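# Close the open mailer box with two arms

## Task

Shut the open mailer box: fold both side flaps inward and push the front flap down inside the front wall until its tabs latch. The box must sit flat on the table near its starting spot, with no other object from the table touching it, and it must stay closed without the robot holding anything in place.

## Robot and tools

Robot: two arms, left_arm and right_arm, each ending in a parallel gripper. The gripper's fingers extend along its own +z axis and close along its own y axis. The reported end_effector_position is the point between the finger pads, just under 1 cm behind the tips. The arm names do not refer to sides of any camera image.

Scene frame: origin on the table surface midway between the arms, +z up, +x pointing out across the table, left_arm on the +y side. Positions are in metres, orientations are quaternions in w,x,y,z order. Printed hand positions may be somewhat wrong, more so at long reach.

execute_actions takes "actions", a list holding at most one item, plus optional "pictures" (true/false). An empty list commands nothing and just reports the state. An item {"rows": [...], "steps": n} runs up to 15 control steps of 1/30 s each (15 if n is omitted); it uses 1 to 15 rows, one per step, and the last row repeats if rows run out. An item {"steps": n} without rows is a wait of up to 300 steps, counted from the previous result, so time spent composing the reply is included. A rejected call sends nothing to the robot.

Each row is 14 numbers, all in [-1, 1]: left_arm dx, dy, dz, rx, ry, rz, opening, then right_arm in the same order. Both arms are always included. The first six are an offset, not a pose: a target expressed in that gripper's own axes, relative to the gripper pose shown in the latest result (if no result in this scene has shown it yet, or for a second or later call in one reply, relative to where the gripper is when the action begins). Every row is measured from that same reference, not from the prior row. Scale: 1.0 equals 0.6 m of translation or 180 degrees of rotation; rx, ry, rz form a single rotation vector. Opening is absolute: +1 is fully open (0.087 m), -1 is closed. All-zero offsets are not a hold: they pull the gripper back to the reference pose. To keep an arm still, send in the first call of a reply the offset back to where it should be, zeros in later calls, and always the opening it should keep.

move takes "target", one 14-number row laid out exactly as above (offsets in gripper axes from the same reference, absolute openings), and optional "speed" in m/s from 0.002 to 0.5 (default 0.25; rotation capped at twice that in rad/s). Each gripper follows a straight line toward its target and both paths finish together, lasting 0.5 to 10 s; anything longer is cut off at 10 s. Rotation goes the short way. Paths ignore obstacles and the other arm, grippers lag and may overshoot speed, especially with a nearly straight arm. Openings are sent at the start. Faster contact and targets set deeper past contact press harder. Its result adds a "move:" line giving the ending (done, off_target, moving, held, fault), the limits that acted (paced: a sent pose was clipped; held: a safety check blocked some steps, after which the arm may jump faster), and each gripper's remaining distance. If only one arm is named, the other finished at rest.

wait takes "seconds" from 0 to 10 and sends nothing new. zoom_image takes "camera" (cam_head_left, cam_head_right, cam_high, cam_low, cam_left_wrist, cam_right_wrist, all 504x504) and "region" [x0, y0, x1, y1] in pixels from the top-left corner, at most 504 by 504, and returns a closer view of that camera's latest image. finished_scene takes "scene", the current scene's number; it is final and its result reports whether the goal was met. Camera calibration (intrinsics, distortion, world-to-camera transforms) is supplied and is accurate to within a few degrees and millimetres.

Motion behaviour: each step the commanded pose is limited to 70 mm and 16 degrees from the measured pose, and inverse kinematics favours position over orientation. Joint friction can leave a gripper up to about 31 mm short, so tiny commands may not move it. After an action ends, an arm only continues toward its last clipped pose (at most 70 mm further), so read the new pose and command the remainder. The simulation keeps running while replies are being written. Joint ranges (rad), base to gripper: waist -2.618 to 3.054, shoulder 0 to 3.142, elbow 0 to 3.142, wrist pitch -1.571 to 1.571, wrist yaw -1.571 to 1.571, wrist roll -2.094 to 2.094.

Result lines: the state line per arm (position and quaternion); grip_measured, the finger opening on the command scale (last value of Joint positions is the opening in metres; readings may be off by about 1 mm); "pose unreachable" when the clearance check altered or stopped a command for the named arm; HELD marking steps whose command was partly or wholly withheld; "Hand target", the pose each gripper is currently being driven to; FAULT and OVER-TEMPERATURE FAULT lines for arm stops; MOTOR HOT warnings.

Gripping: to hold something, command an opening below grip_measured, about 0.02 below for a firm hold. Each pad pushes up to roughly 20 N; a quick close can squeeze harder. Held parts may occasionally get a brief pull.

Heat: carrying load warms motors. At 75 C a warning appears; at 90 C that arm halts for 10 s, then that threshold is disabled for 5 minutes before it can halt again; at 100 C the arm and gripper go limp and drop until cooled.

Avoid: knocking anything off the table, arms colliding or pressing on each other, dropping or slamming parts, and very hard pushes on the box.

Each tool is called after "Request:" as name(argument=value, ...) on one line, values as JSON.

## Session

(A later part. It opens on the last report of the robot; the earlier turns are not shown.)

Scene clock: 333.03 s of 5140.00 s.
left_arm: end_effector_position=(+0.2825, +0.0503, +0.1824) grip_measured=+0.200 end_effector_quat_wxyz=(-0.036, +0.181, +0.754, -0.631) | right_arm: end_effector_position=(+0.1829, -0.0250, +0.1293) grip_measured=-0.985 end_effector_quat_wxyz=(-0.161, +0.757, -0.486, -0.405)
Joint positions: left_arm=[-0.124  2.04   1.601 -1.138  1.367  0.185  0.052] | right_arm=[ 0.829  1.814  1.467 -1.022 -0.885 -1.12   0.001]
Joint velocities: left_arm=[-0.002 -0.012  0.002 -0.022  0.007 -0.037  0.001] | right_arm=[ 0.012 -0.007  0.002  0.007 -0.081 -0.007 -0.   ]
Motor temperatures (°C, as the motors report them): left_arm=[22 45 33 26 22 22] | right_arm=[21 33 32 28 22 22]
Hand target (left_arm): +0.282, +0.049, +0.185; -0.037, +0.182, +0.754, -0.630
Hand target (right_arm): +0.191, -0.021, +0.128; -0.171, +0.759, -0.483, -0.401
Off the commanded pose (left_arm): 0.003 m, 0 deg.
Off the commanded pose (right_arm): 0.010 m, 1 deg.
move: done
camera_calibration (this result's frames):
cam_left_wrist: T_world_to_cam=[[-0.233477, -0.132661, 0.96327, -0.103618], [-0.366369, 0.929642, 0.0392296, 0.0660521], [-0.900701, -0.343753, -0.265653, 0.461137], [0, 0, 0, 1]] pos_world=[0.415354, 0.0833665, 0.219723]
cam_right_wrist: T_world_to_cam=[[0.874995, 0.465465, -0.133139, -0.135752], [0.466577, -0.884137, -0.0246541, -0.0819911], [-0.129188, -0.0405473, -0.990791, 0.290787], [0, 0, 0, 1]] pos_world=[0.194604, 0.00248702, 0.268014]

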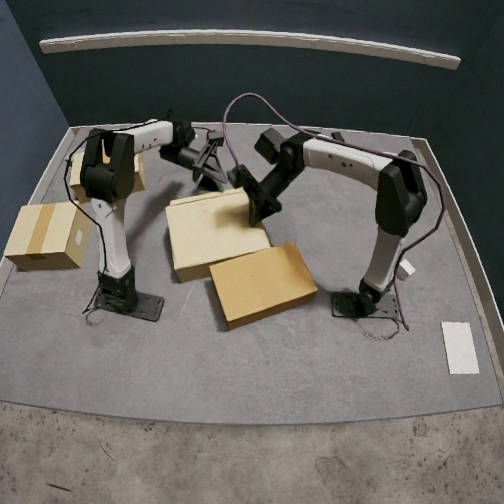

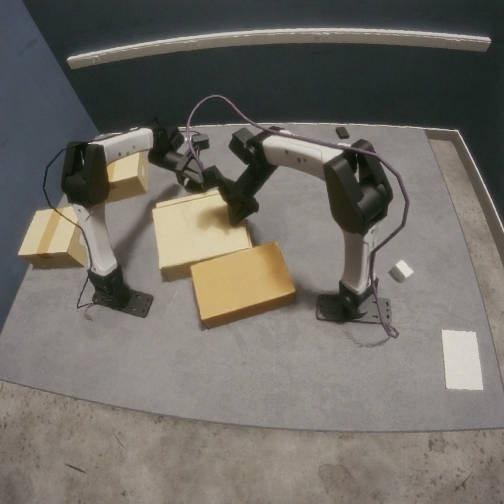

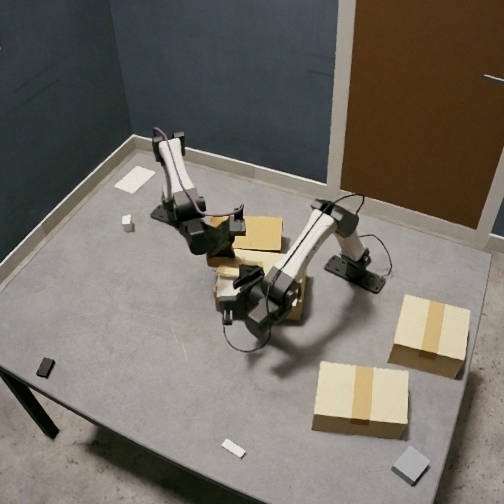

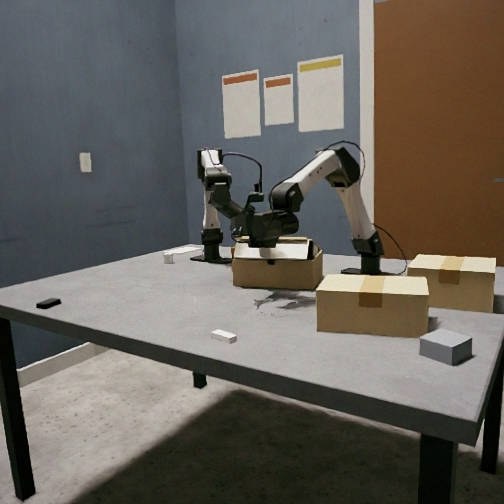

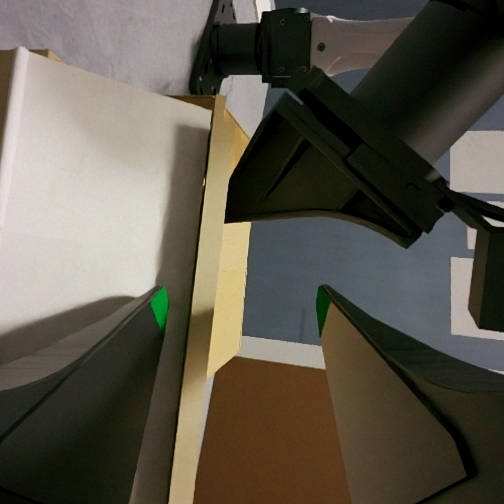

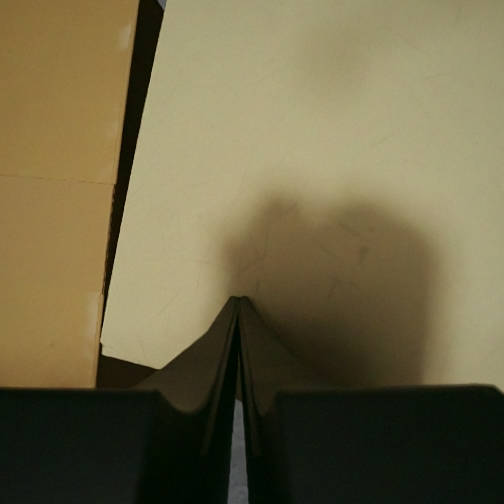

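Request:
move(target=[0.015,0.02,0.01,0,0,0,0.2, -0.02,0,-0.02,0,0,0,-1], speed=0.04)

Scene clock: 335.80 s of 5140.00 s.
left_arm: end_effector_position=(+0.2798, +0.0508, +0.1731) grip_measured=+0.200 end_effector_quat_wxyz=(-0.030, +0.183, +0.752, -0.632) | right_arm: end_effector_position=(+0.1822, -0.0255, +0.1413) grip_measured=-0.985 end_effector_quat_wxyz=(-0.157, +0.756, -0.488, -0.406)
Joint positions: left_arm=[-0.124  2.023  1.538 -1.058  1.371  0.164  0.052] | right_arm=[ 0.829  1.814  1.515 -1.079 -0.886 -1.12   0.001]
Joint velocities: left_arm=[-0.017  0.022 -0.017 -0.037  0.051 -0.051 -0.001] | right_arm=[-0.012 -0.007  0.007 -0.022 -0.037 -0.022 -0.001]
Motor temperatures (°C, as the motors report them): left_arm=[22 45 33 26 22 22] | right_arm=[21 33 32 28 22 22]
Hand target (left_arm): +0.275, +0.049, +0.168; -0.037, +0.182, +0.754, -0.631
Hand target (right_arm): +0.186, -0.025, +0.146; -0.161, +0.757, -0.486, -0.405
Off the commanded pose (left_arm): 0.007 m, 1 deg.
Off the commanded pose (right_arm): 0.006 m, 0 deg.
move: done
camera_calibration (this result's frames):
cam_left_wrist: T_world_to_cam=[[-0.243158, -0.126738, 0.961671, -0.0925089], [-0.370736, 0.928298, 0.0285999, 0.0681313], [-0.896342, -0.349572, -0.272709, 0.456673], [0, 0, 0, 1]] pos_world=[0.4121, 0.0846696, 0.211554]
cam_right_wrist: T_world_to_cam=[[0.873923, 0.46505, -0.141376, -0.13196], [0.466764, -0.884087, -0.0228347, -0.0821431], [-0.135608, -0.0460336, -0.989693, 0.303391], [0, 0, 0, 1]] pos_world=[0.194807, 0.00271254, 0.279732]

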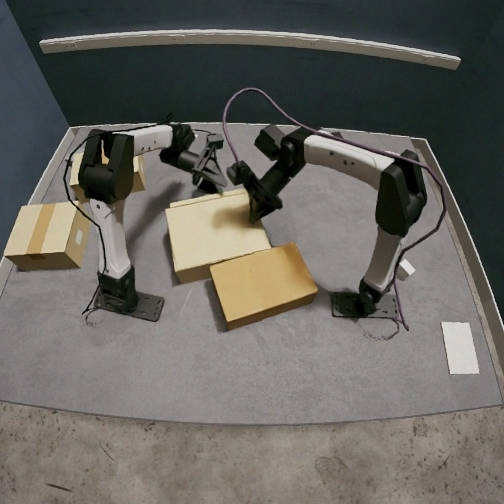

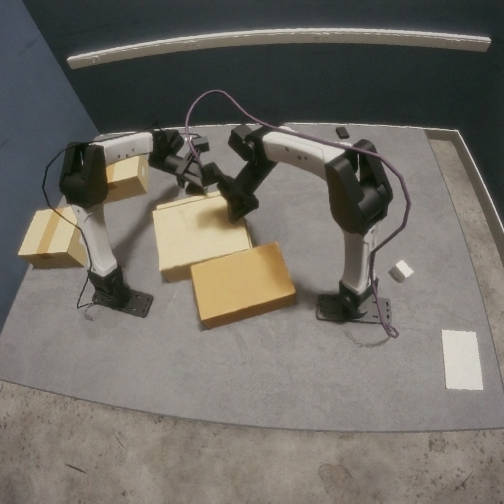

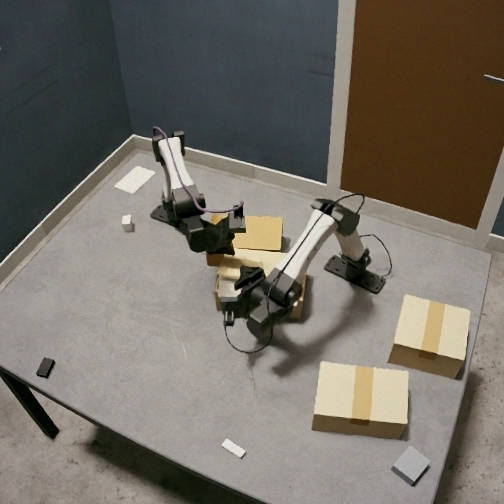

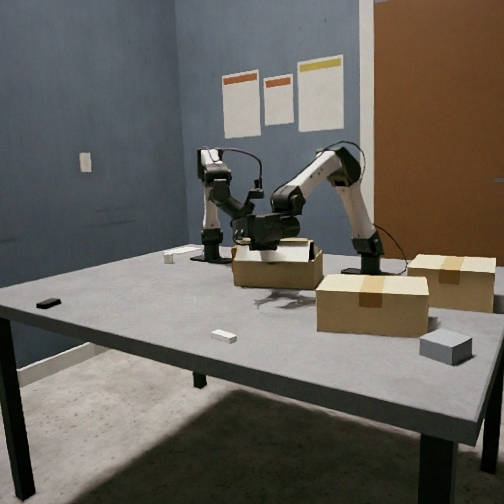

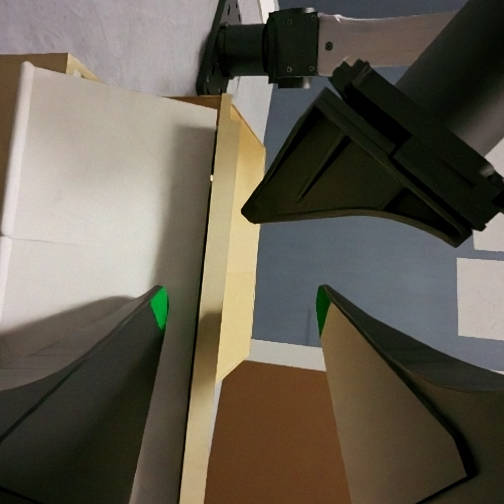

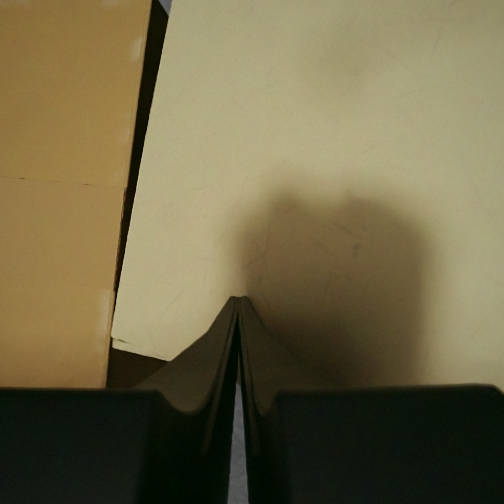

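Request:
move(target=[-0.03,-0.07,0,0,0,0,-1, -0.012,0,-0.012,0,0,0,-1], speed=0.08)

Request:
move(target=[0.03,0.1,0.02,0,0,0,-1, 0,0,0,0,0,0,-1], speed=0.06)

Scene clock: 339.43 s of 5140.00 s.
left_arm: end_effector_position=(+0.2910, +0.0411, +0.2120) grip_measured=-0.906 end_effector_quat_wxyz=(-0.017, +0.189, +0.750, -0.634) | right_arm: end_effector_position=(+0.1814, -0.0263, +0.1465) grip_measured=-0.985 end_effector_quat_wxyz=(-0.154, +0.756, -0.489, -0.407)
Joint positions: left_arm=[-0.138  2.003  1.664 -1.072  1.371  0.058  0.004] | right_arm=[ 0.829  1.814  1.536 -1.107 -0.886 -1.12   0.001]
Joint velocities: left_arm=[ 0.017  0.007 -0.022  0.007  0.007 -0.081 -0.001] | right_arm=[-0.017  0.002 -0.007 -0.037  0.007  0.051 -0.   ]
Motor temperatures (°C, as the motors report them): left_arm=[22 45 33 26 22 22] | right_arm=[21 33 32 28 22 22]
Hand target (left_arm): +0.287, +0.039, +0.217; -0.030, +0.183, +0.752, -0.633
Hand target (right_arm): +0.184, -0.026, +0.151; -0.157, +0.756, -0.488, -0.406
Off the commanded pose (left_arm): 0.007 m, 2 deg.
Off the commanded pose (right_arm): 0.006 m, 0 deg.
move: done
camera_calibration (this result's frames):
cam_left_wrist: T_world_to_cam=[[-0.268218, -0.118449, 0.956049, -0.120253], [-0.377136, 0.926115, 0.00893578, 0.0862246], [-0.886469, -0.358163, -0.293072, 0.475677], [0, 0, 0, 1]] pos_world=[0.421937, 0.0762722, 0.253605]
cam_right_wrist: T_world_to_cam=[[0.87326, 0.464388, -0.147517, -0.129152], [0.466664, -0.884187, -0.0209309, -0.0826168], [-0.140152, -0.0505625, -0.988838, 0.309009], [0, 0, 0, 1]] pos_world=[0.194646, 0.00255233, 0.284778]

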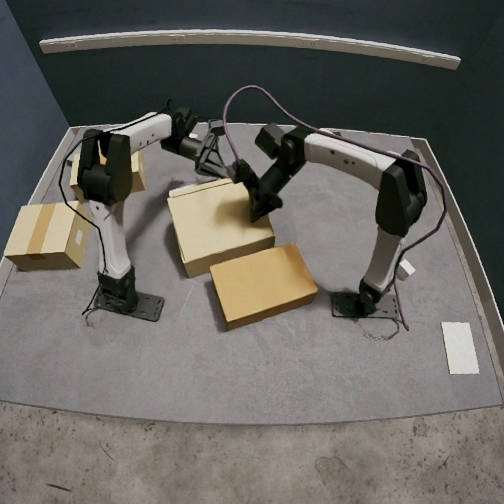

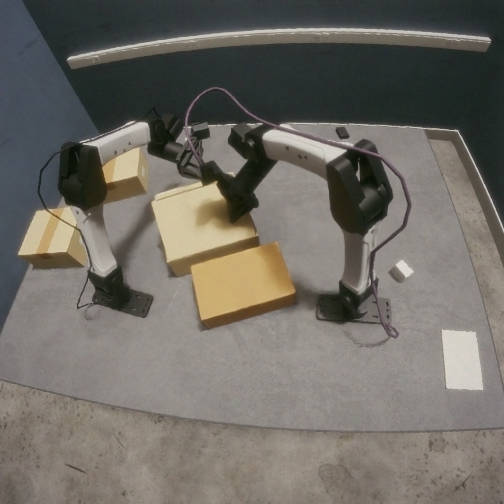

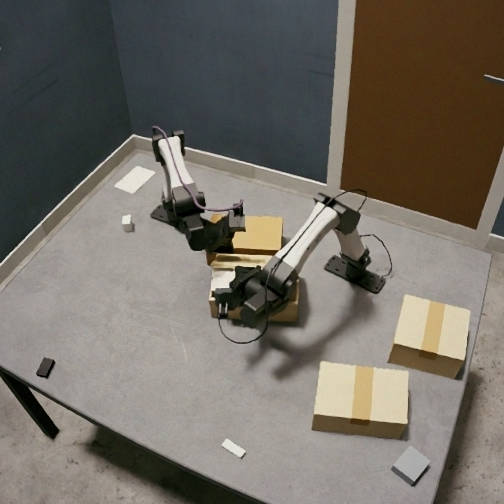

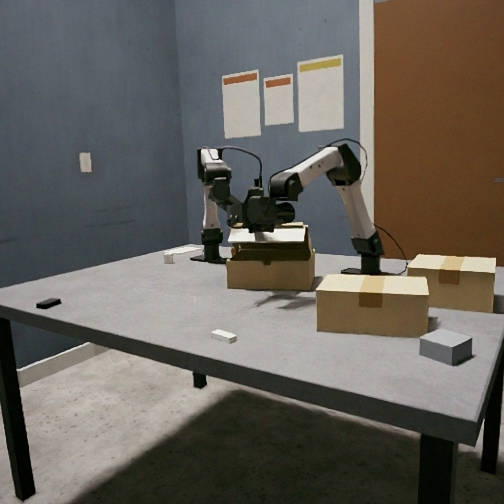

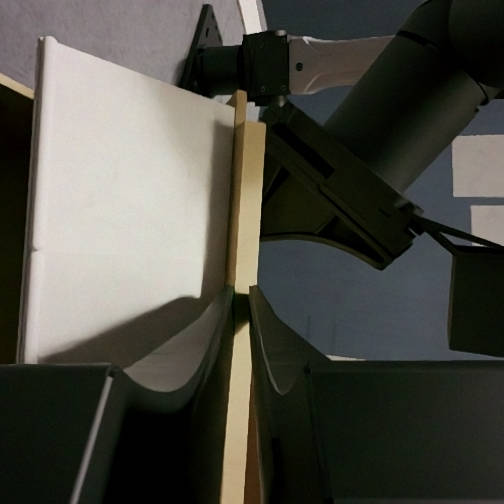

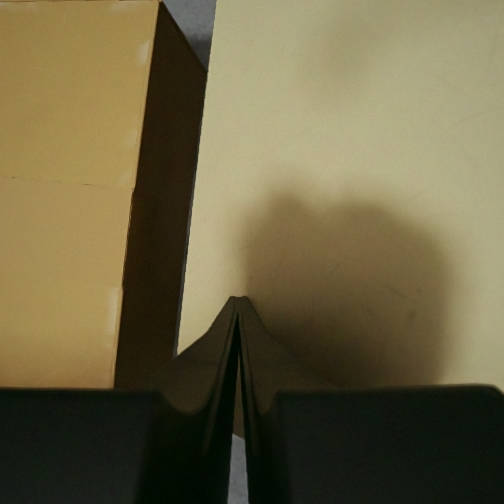

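Scene clock: 340.83 s of 5140.00 s.
left_arm: end_effector_position=(+0.2857, +0.0425, +0.1625) grip_measured=-0.901 end_effector_quat_wxyz=(-0.013, +0.195, +0.745, -0.638) | right_arm: end_effector_position=(+0.1814, -0.0263, +0.1465) grip_measured=-0.985 end_effector_quat_wxyz=(-0.154, +0.756, -0.489, -0.407)
Joint positions: left_arm=[-0.138  2.023  1.488 -0.881  1.383  0.078  0.004] | right_arm=[ 0.829  1.814  1.536 -1.107 -0.886 -1.12   0.001]
Joint velocities: left_arm=[ 0.012 -0.007 -0.002  0.125  0.037 -0.066 -0.001] | right_arm=[-0.002 -0.017 -0.012  0.037  0.051 -0.11  -0.   ]
Motor temperatures (°C, as the motors report them): left_arm=[22 45 33 26 22 22] | right_arm=[21 33 32 27 22 22]
Hand target (left_arm): +0.286, +0.044, +0.149; -0.017, +0.190, +0.750, -0.634
Hand target (right_arm): +0.181, -0.026, +0.147; -0.154, +0.756, -0.489, -0.407
Off the commanded pose (left_arm): 0.014 m, 1 deg.
Off the commanded pose (right_arm): 0.000 m, 0 deg.
move: off_target (left_arm)
camera_calibration (this result's frames):
cam_left_wrist: T_world_to_cam=[[-0.279319, -0.10288, 0.954671, -0.0714459], [-0.371911, 0.928227, -0.00878386, 0.0846807], [-0.885247, -0.357506, -0.297534, 0.457343], [0, 0, 0, 1]] pos_world=[0.416399, 0.0775499, 0.205026]
cam_right_wrist: T_world_to_cam=[[0.87326, 0.464388, -0.147517, -0.129152], [0.466664, -0.884187, -0.0209309, -0.0826168], [-0.140152, -0.0505625, -0.988838, 0.309009], [0, 0, 0, 1]] pos_world=[0.194646, 0.00255233, 0.284778]

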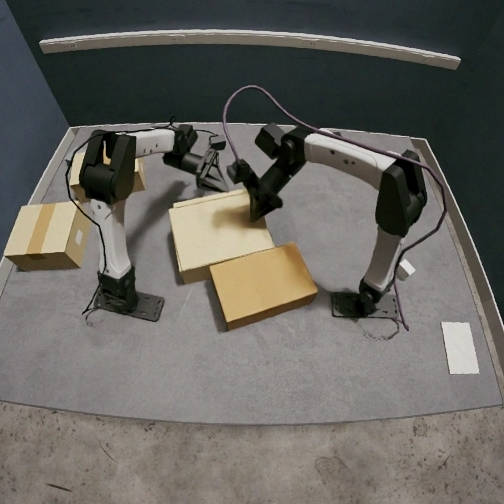

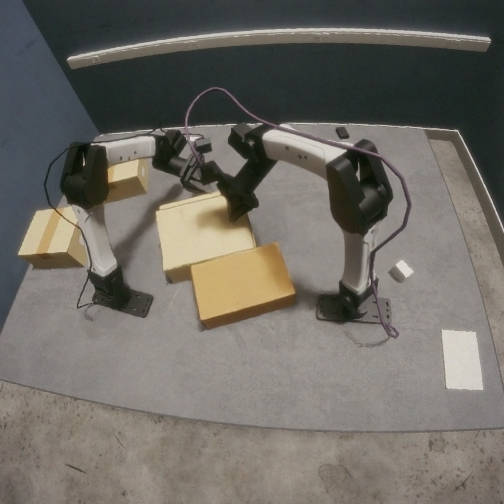

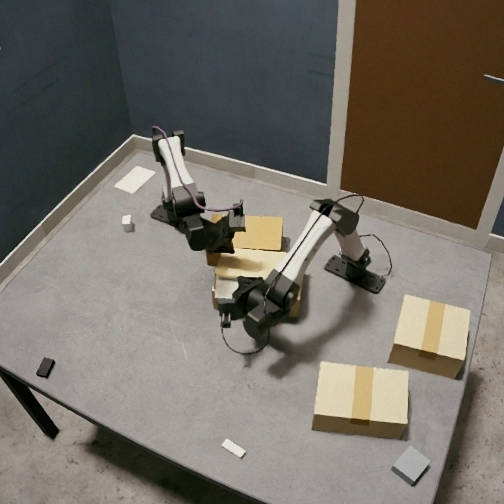

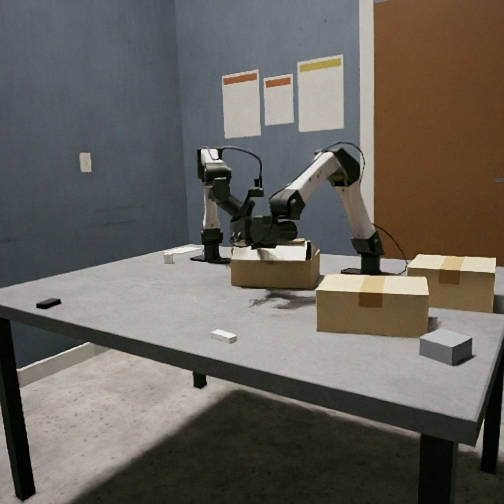

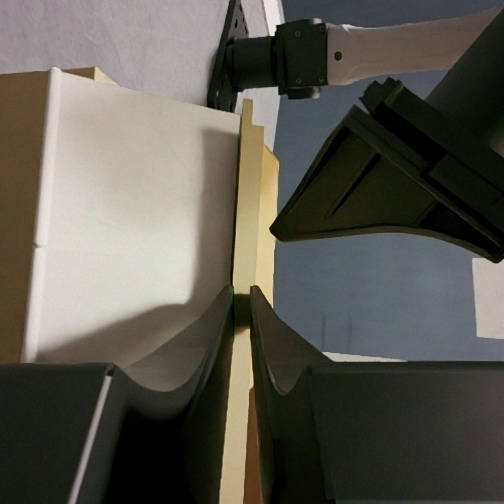

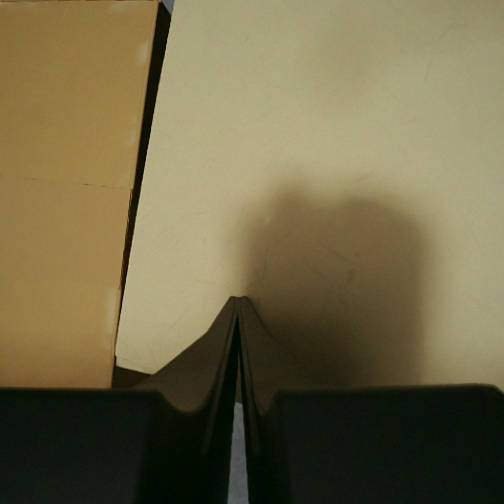

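Request:
move(target=[-0.215,0,0,0,0,0,-1, -0.04,0.034,-0.147,0,0,0,-1], speed=0.06)

Scene clock: 346.43 s of 5140.00 s.
left_arm: end_effector_position=(+0.4062, +0.0034, +0.1970) grip_measured=-0.901 end_effector_quat_wxyz=(+0.010, +0.202, +0.739, -0.643) | right_arm: end_effector_position=(+0.1980, -0.0749, +0.2164) grip_measured=-0.985 end_effector_quat_wxyz=(-0.153, +0.753, -0.495, -0.405)
Joint positions: left_arm=[-0.138  2.564  2.53  -1.235  1.389 -0.024  0.004] | right_arm=[ 0.691  1.814  1.823 -1.557 -0.895 -1.323  0.001]
Joint velocities: left_arm=[-0.007  0.11   0.242 -0.212  0.022  0.051 -0.001] | right_arm=[-0.012 -0.007 -0.007  0.007 -0.022 -0.037  0.001]
Motor temperatures (°C, as the motors report them): left_arm=[22 45 33 26 22 22] | right_arm=[21 34 33 27 23 22]
Hand target (left_arm): +0.404, +0.003, +0.189; -0.008, +0.191, +0.744, -0.640
Hand target (right_arm): +0.199, -0.076, +0.223; -0.161, +0.754, -0.492, -0.405
Off the commanded pose (left_arm): 0.005 m, 3 deg.
Off the commanded pose (right_arm): 0.007 m, 1 deg.
joint sent to its limit (right arm) — the command would take joint 4 (wrist pitch) past its lower limit, so that joint was sent only as far as its limit.
move: off_target (left_arm)
camera_calibration (this result's frames):
cam_left_wrist: T_world_to_cam=[[-0.317059, -0.0849612, 0.944593, -0.0575422], [-0.386335, 0.92117, -0.0468213, 0.17949], [-0.866152, -0.379774, -0.324888, 0.558016], [0, 0, 0, 1]] pos_world=[0.534426, 0.0416909, 0.244051]
cam_right_wrist: T_world_to_cam=[[0.877933, 0.453728, -0.152858, -0.111326], [0.457012, -0.889335, -0.0149845, -0.131545], [-0.142741, -0.0567026, -0.988135, 0.377837], [0, 0, 0, 1]] pos_world=[0.211787, -0.045051, 0.354365]

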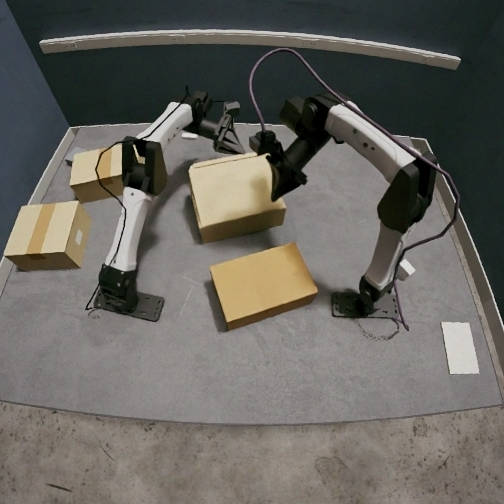

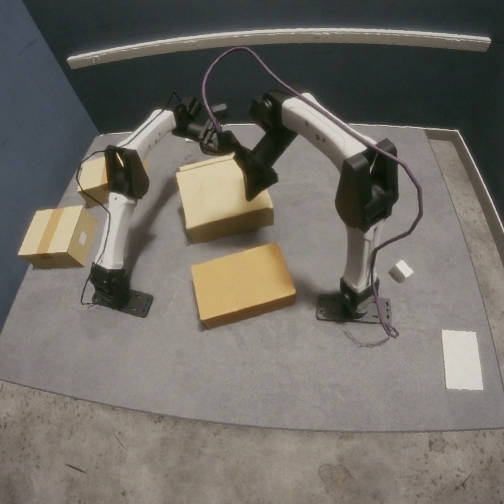

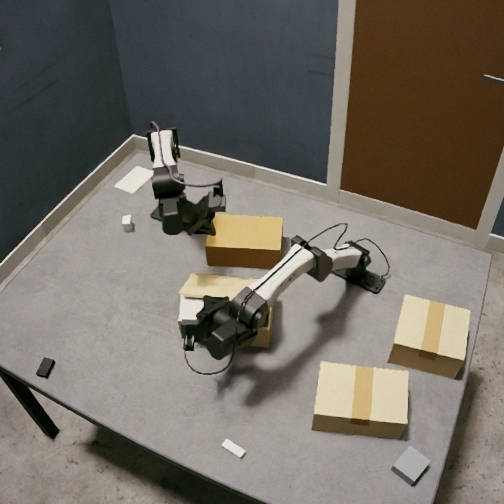

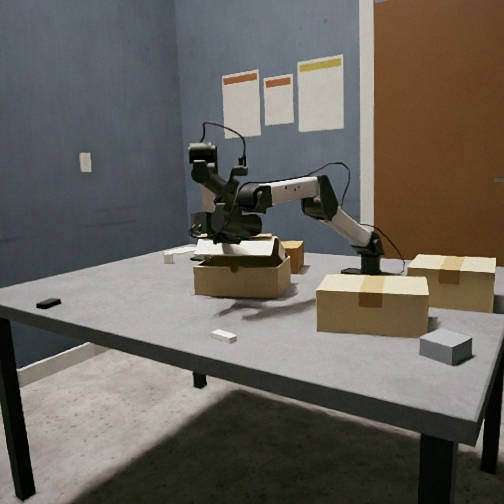

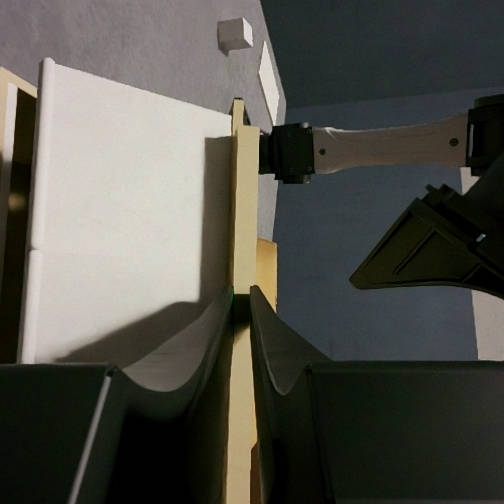

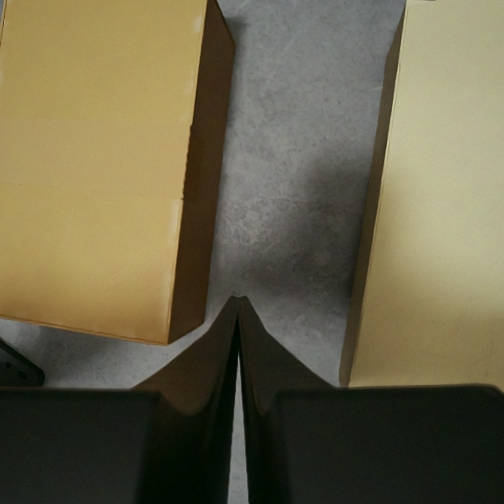

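Request:
move(target=[0,0,0,0,0,0,-1, 0.058,-0.364,-0.276,0,0,0,-1], speed=0.15)

Scene clock: 352.27 s of 5140.00 s.
left_arm: end_effector_position=(+0.4049, +0.0039, +0.1972) grip_measured=-0.901 end_effector_quat_wxyz=(+0.007, +0.201, +0.739, -0.643) | right_arm: end_effector_position=(+0.4626, -0.0999, +0.2564) grip_measured=-0.985 end_effector_quat_wxyz=(-0.410, +0.662, -0.544, -0.312)
Joint positions: left_arm=[-0.138  2.57   2.544 -1.261  1.389 -0.012  0.004] | right_arm=[ 0.317  2.423  2.826 -1.454 -1.    -1.204  0.001]
Joint velocities: left_arm=[-0.022  0.002 -0.002  0.037  0.007  0.007 -0.   ] | right_arm=[ 0.002 -0.002 -0.002 -0.007 -0.037 -0.022 -0.001]
Motor temperatures (°C, as the motors report them): left_arm=[22 47 33 26 22 22] | right_arm=[21 34 33 27 23 22]
Hand target (left_arm): +0.406, +0.003, +0.197; +0.009, +0.202, +0.739, -0.643
Hand target (right_arm): +0.470, -0.100, +0.258; -0.421, +0.658, -0.541, -0.311
Off the commanded pose (left_arm): 0.001 m, 0 deg.
Off the commanded pose (right_arm): 0.008 m, 34 deg; orientation clipped at the last step of the last action.
elbow stopped short (right arm): the move would have taken joint 3 (elbow) straighter than the controller allows; a more bent joint 3 avoids this.
After step 90, 0.23 s passed at rest.
move: off_target (right_arm); limits=paced
camera_calibration (this result's frames):
cam_left_wrist: T_world_to_cam=[[-0.311732, -0.0866678, 0.946209, -0.0605131], [-0.384709, 0.922069, -0.042287, 0.176997], [-0.868805, -0.377197, -0.32078, 0.55741], [0, 0, 0, 1]] pos_world=[0.533509, 0.0418056, 0.243549]
cam_right_wrist: T_world_to_cam=[[0.974516, 0.0560238, 0.217209, -0.505478], [0.101053, -0.974132, -0.202124, -0.0699384], [0.200266, 0.218923, -0.954969, 0.314087], [0, 0, 0, 1]] pos_world=[0.436763, -0.108571, 0.395602]

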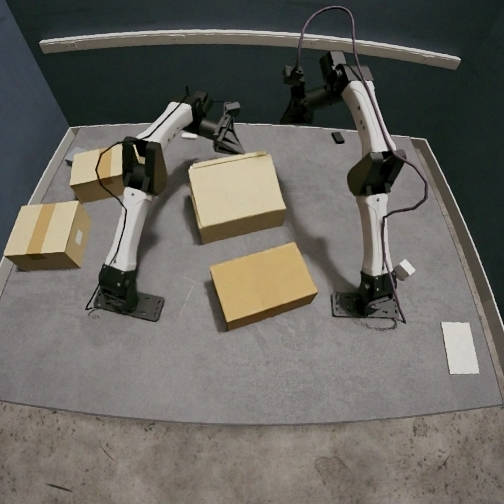

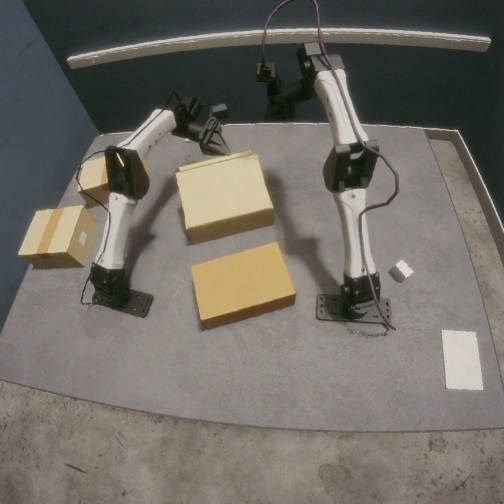

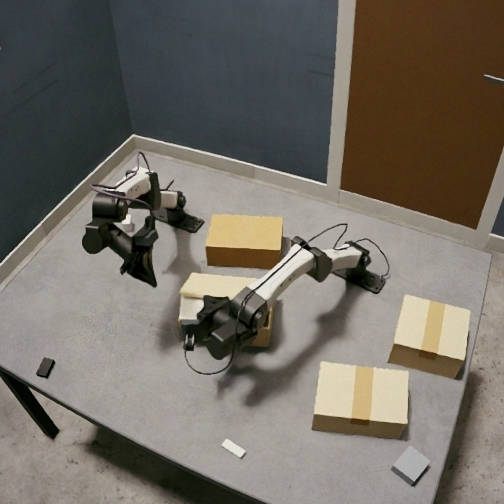

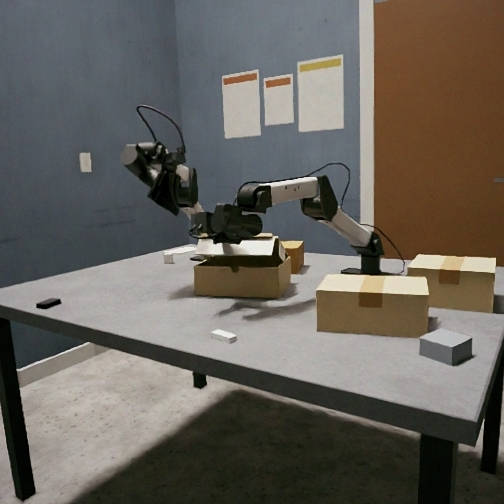

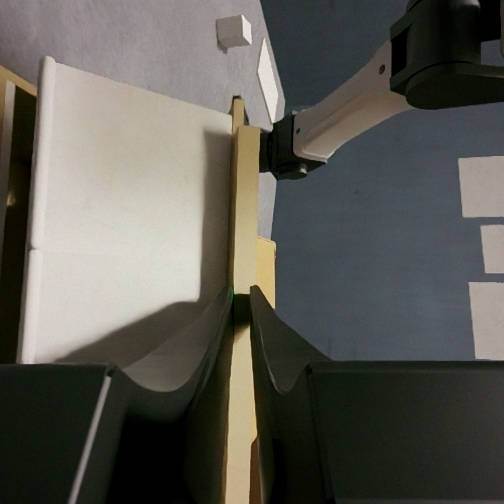

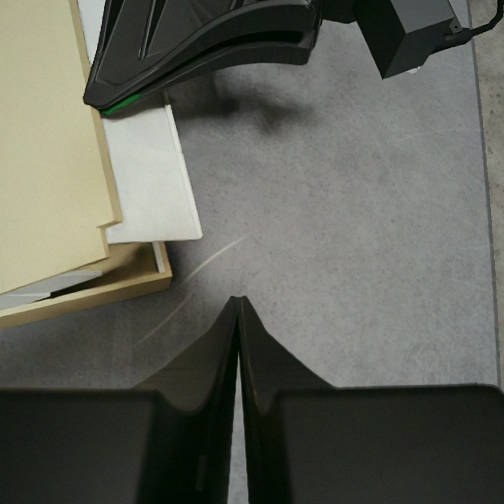

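Request:
move(target=[0,0,0,0,0,0,-1, 0.107,0.0,0.18,0,0,0,-1], speed=0.1)

Scene clock: 356.70 s of 5140.00 s.
left_arm: end_effector_position=(+0.4050, +0.0039, +0.1972) grip_measured=-0.901 end_effector_quat_wxyz=(+0.007, +0.201, +0.739, -0.643) | right_arm: end_effector_position=(+0.4806, -0.0374, +0.1374) grip_measured=-0.985 end_effector_quat_wxyz=(-0.398, +0.661, -0.550, -0.320)
Joint positions: left_arm=[-0.138  2.57   2.544 -1.26   1.389 -0.012  0.004] | right_arm=[ 0.428  2.342  2.16  -0.769 -0.942 -1.048  0.001]
Joint velocities: left_arm=[ 0.007  0.012 -0.007  0.022  0.037  0.066  0.001] | right_arm=[ 0.012  0.002  0.002 -0.066 -0.007 -0.007 -0.   ]
Motor temperatures (°C, as the motors report them): left_arm=[22 49 33 26 22 22] | right_arm=[21 35 33 27 23 22]
Hand target (left_arm): +0.405, +0.004, +0.197; +0.007, +0.201, +0.739, -0.643
Hand target (right_arm): +0.479, -0.036, +0.149; -0.408, +0.663, -0.544, -0.313
Off the commanded pose (left_arm): 0.000 m, 0 deg.
Off the commanded pose (right_arm): 0.013 m, 2 deg.
move: off_target (right_arm)
camera_calibration (this result's frames):
cam_left_wrist: T_world_to_cam=[[-0.312076, -0.086559, 0.946106, -0.0603383], [-0.384693, 0.922064, -0.0425329, 0.177067], [-0.868688, -0.377234, -0.321053, 0.557446], [0, 0, 0, 1]] pos_world=[0.533533, 0.041798, 0.243587]
cam_right_wrist: T_world_to_cam=[[0.979785, 0.0639477, 0.189556, -0.499096], [0.101262, -0.975712, -0.194248, -0.0361888], [0.17253, 0.209517, -0.962464, 0.197223], [0, 0, 0, 1]] pos_world=[0.458645, -0.0447153, 0.277397]

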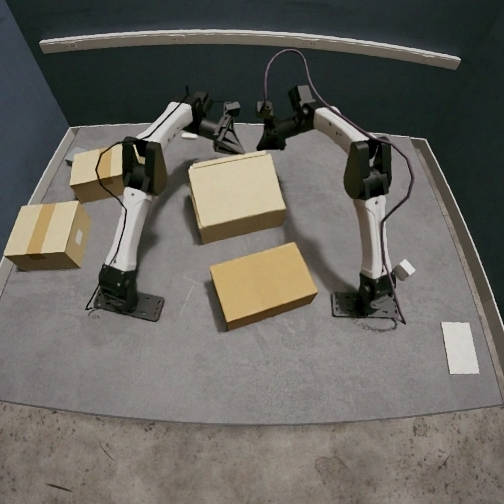

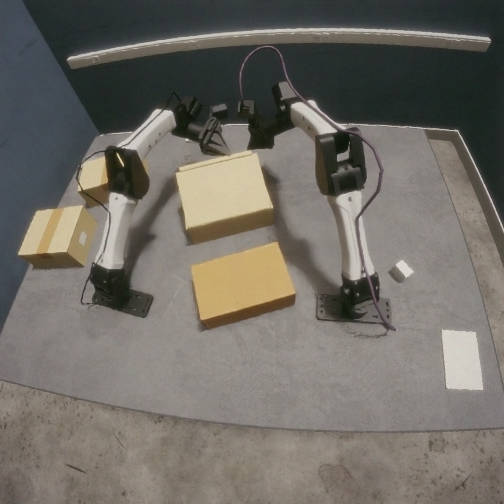

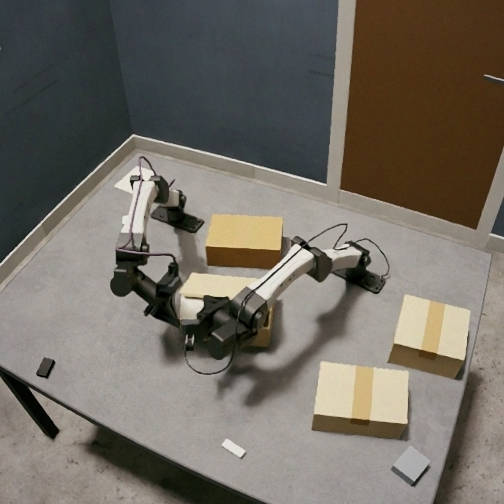

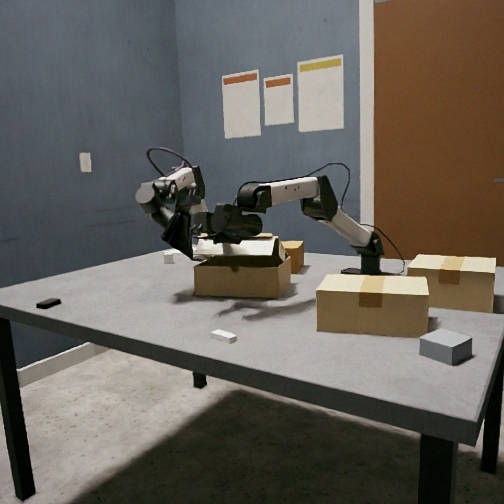

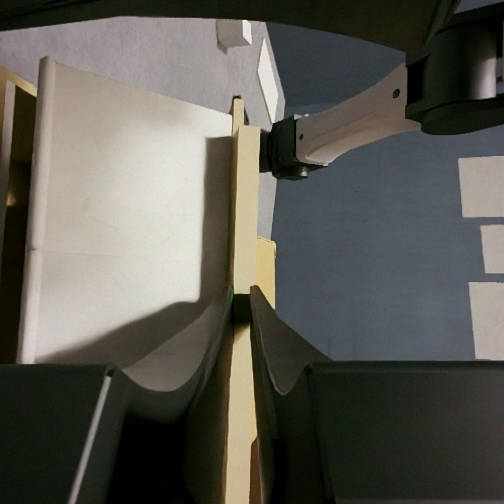

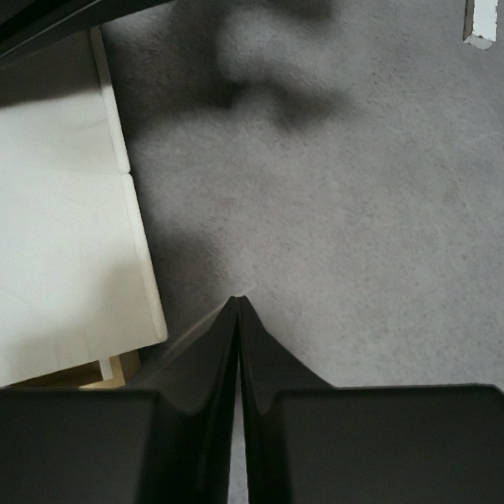

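Request:
move(target=[0,0,0,0,0,0,-1, -0.05,0.108,0.01,0,0,0,-1], speed=0.05)

Scene clock: 359.83 s of 5140.00 s.
left_arm: end_effector_position=(+0.4050, +0.0039, +0.1971) grip_measured=-0.901 end_effector_quat_wxyz=(+0.007, +0.201, +0.739, -0.643) | right_arm: end_effector_position=(+0.4201, -0.0273, +0.1435) grip_measured=-0.985 end_effector_quat_wxyz=(-0.397, +0.662, -0.553, -0.313)
Joint positions: left_arm=[-0.138  2.57   2.544 -1.26   1.389 -0.012  0.004] | right_arm=[ 0.504  2.076  1.744 -0.542 -0.881 -0.951  0.001]
Joint velocities: left_arm=[-0.002 -0.022  0.002 -0.037  0.007  0.066 -0.001] | right_arm=[ 0.007 -0.017 -0.007 -0.037  0.022 -0.022 -0.   ]
Motor temperatures (°C, as the motors report them): left_arm=[22 50 34 26 22 22] | right_arm=[21 37 33 28 23 22]
Hand target (left_arm): +0.405, +0.004, +0.197; +0.007, +0.201, +0.739, -0.643
Hand target (right_arm): +0.411, -0.023, +0.148; -0.397, +0.662, -0.550, -0.319
Off the commanded pose (left_arm): 0.000 m, 0 deg.
Off the commanded pose (right_arm): 0.011 m, 1 deg.
move: off_target (right_arm)
camera_calibration (this result's frames):
cam_left_wrist: T_world_to_cam=[[-0.312426, -0.0864489, 0.946, -0.0601604], [-0.384617, 0.922085, -0.04276, 0.17708], [-0.868597, -0.377207, -0.321333, 0.557464], [0, 0, 0, 1]] pos_world=[0.533524, 0.0417954, 0.243615]
cam_right_wrist: T_world_to_cam=[[0.979162, 0.0579275, 0.194645, -0.442262], [0.0944255, -0.978413, -0.183826, -0.0177244], [0.179795, 0.198375, -0.963494, 0.208203], [0, 0, 0, 1]] pos_world=[0.397286, -0.033025, 0.283428]

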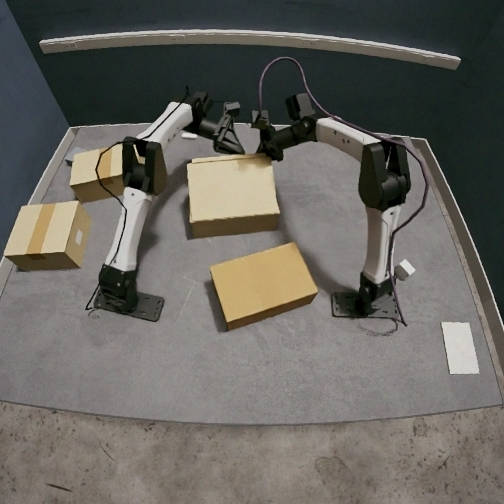

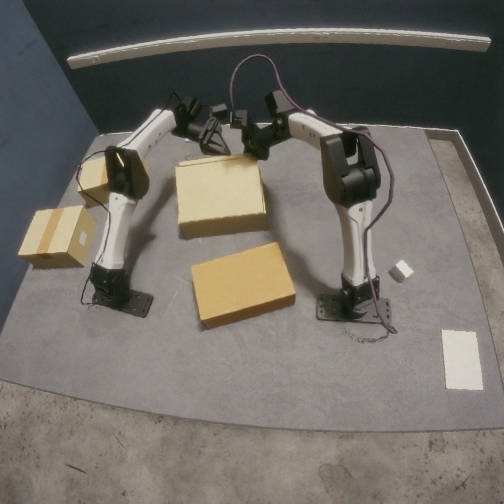

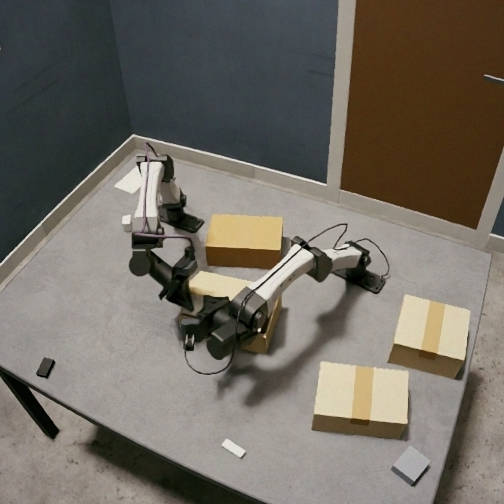

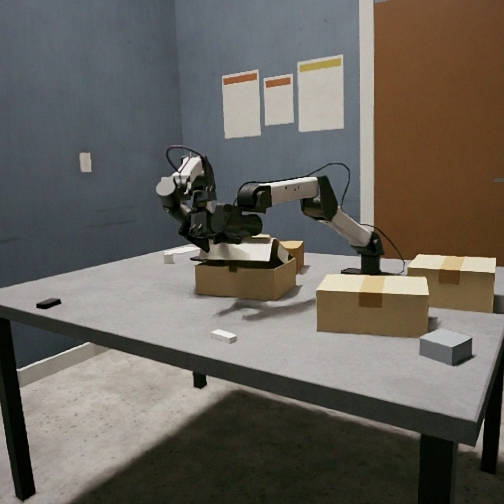

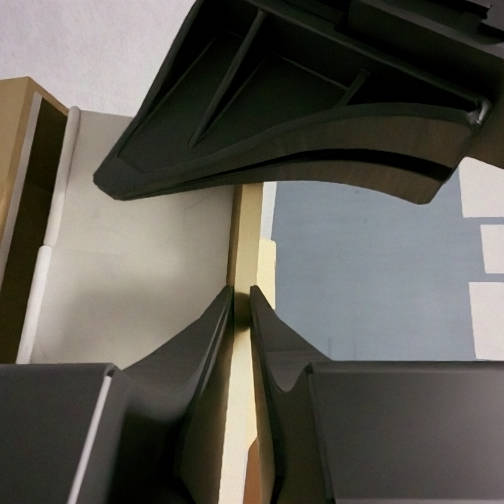

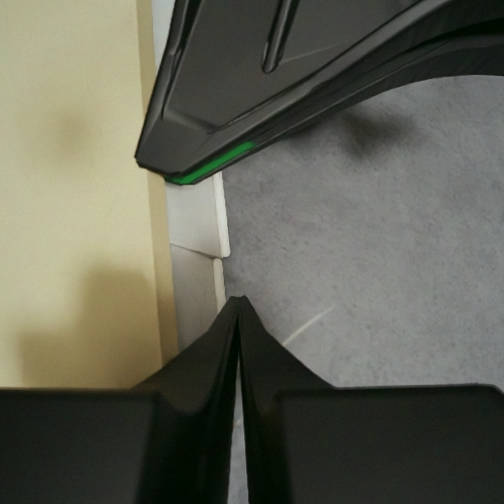

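Request:
move(target=[0,0,0,0,0,0,-1, 0,0.03,0,0,-0.1,0,-1], speed=0.05)

Scene clock: 364.77 s of 5140.00 s.
left_arm: end_effector_position=(+0.4051, +0.0039, +0.1968) grip_measured=-0.901 end_effector_quat_wxyz=(+0.009, +0.204, +0.738, -0.643) | right_arm: end_effector_position=(+0.4135, -0.0268, +0.1400) grip_measured=-0.985 end_effector_quat_wxyz=(-0.488, +0.609, -0.485, -0.395)
Joint positions: left_arm=[-0.138  2.57   2.544 -1.26   1.389 -0.005  0.004] | right_arm=[ 0.445  2.023  1.385  0.125 -1.127 -0.69   0.001]
Joint velocities: left_arm=[ 0.017 -0.007  0.002 -0.066  0.007 -0.037  0.   ] | right_arm=[-0.007 -0.012 -0.022  0.081 -0.066  0.007  0.002]
Motor temperatures (°C, as the motors report them): left_arm=[22 52 34 26 22 22] | right_arm=[21 38 33 28 23 22]
Hand target (left_arm): +0.405, +0.004, +0.197; +0.007, +0.201, +0.739, -0.643
Hand target (right_arm): +0.403, -0.028, +0.140; -0.479, +0.605, -0.484, -0.412
Off the commanded pose (left_arm): 0.000 m, 0 deg.
Off the commanded pose (right_arm): 0.011 m, 2 deg.
move: off_target (right_arm)
camera_calibration (this result's frames):
cam_left_wrist: T_world_to_cam=[[-0.319061, -0.084353, 0.943973, -0.0567799], [-0.383147, 0.922487, -0.0470701, 0.17733], [-0.866832, -0.376699, -0.32665, 0.557794], [0, 0, 0, 1]] pos_world=[0.533341, 0.0417459, 0.244149]
cam_right_wrist: T_world_to_cam=[[0.974495, 0.0345707, 0.22173, -0.437674], [0.135802, -0.877453, -0.460036, 0.00702651], [0.178654, 0.478415, -0.859769, 0.199307], [0, 0, 0, 1]] pos_world=[0.38995, -0.0740551, 0.271636]

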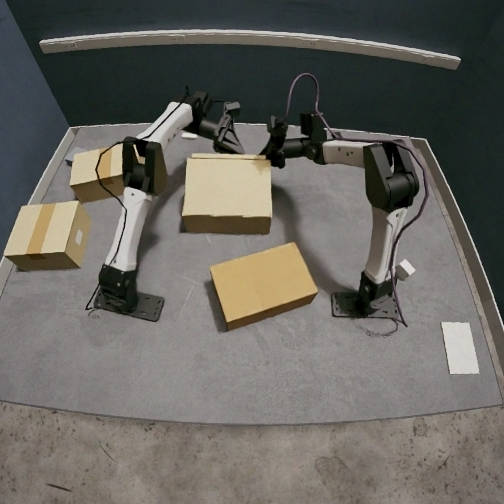

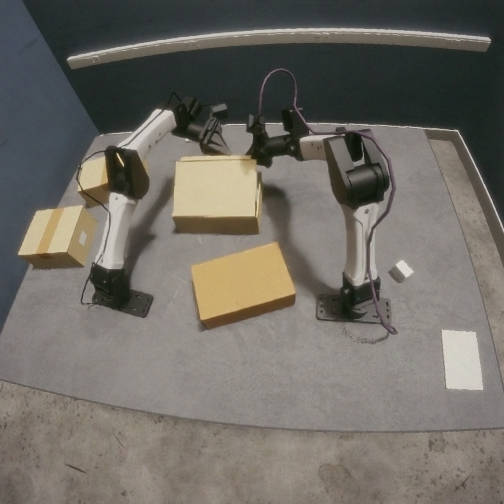

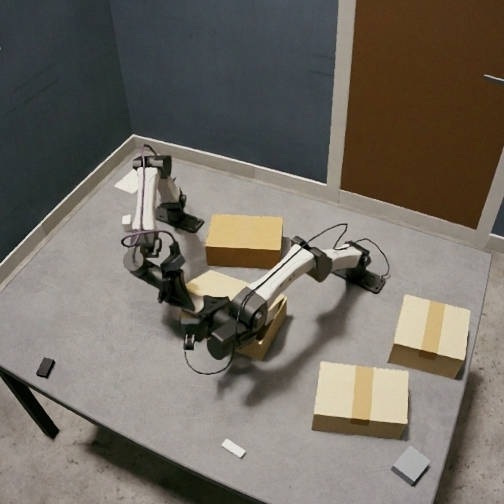

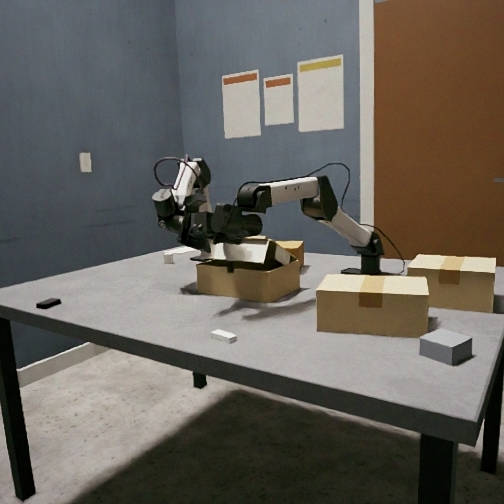

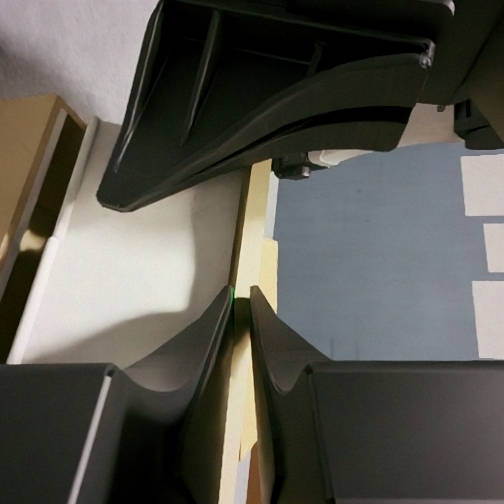

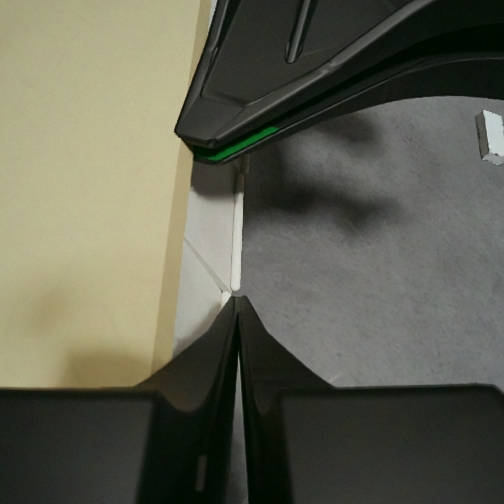

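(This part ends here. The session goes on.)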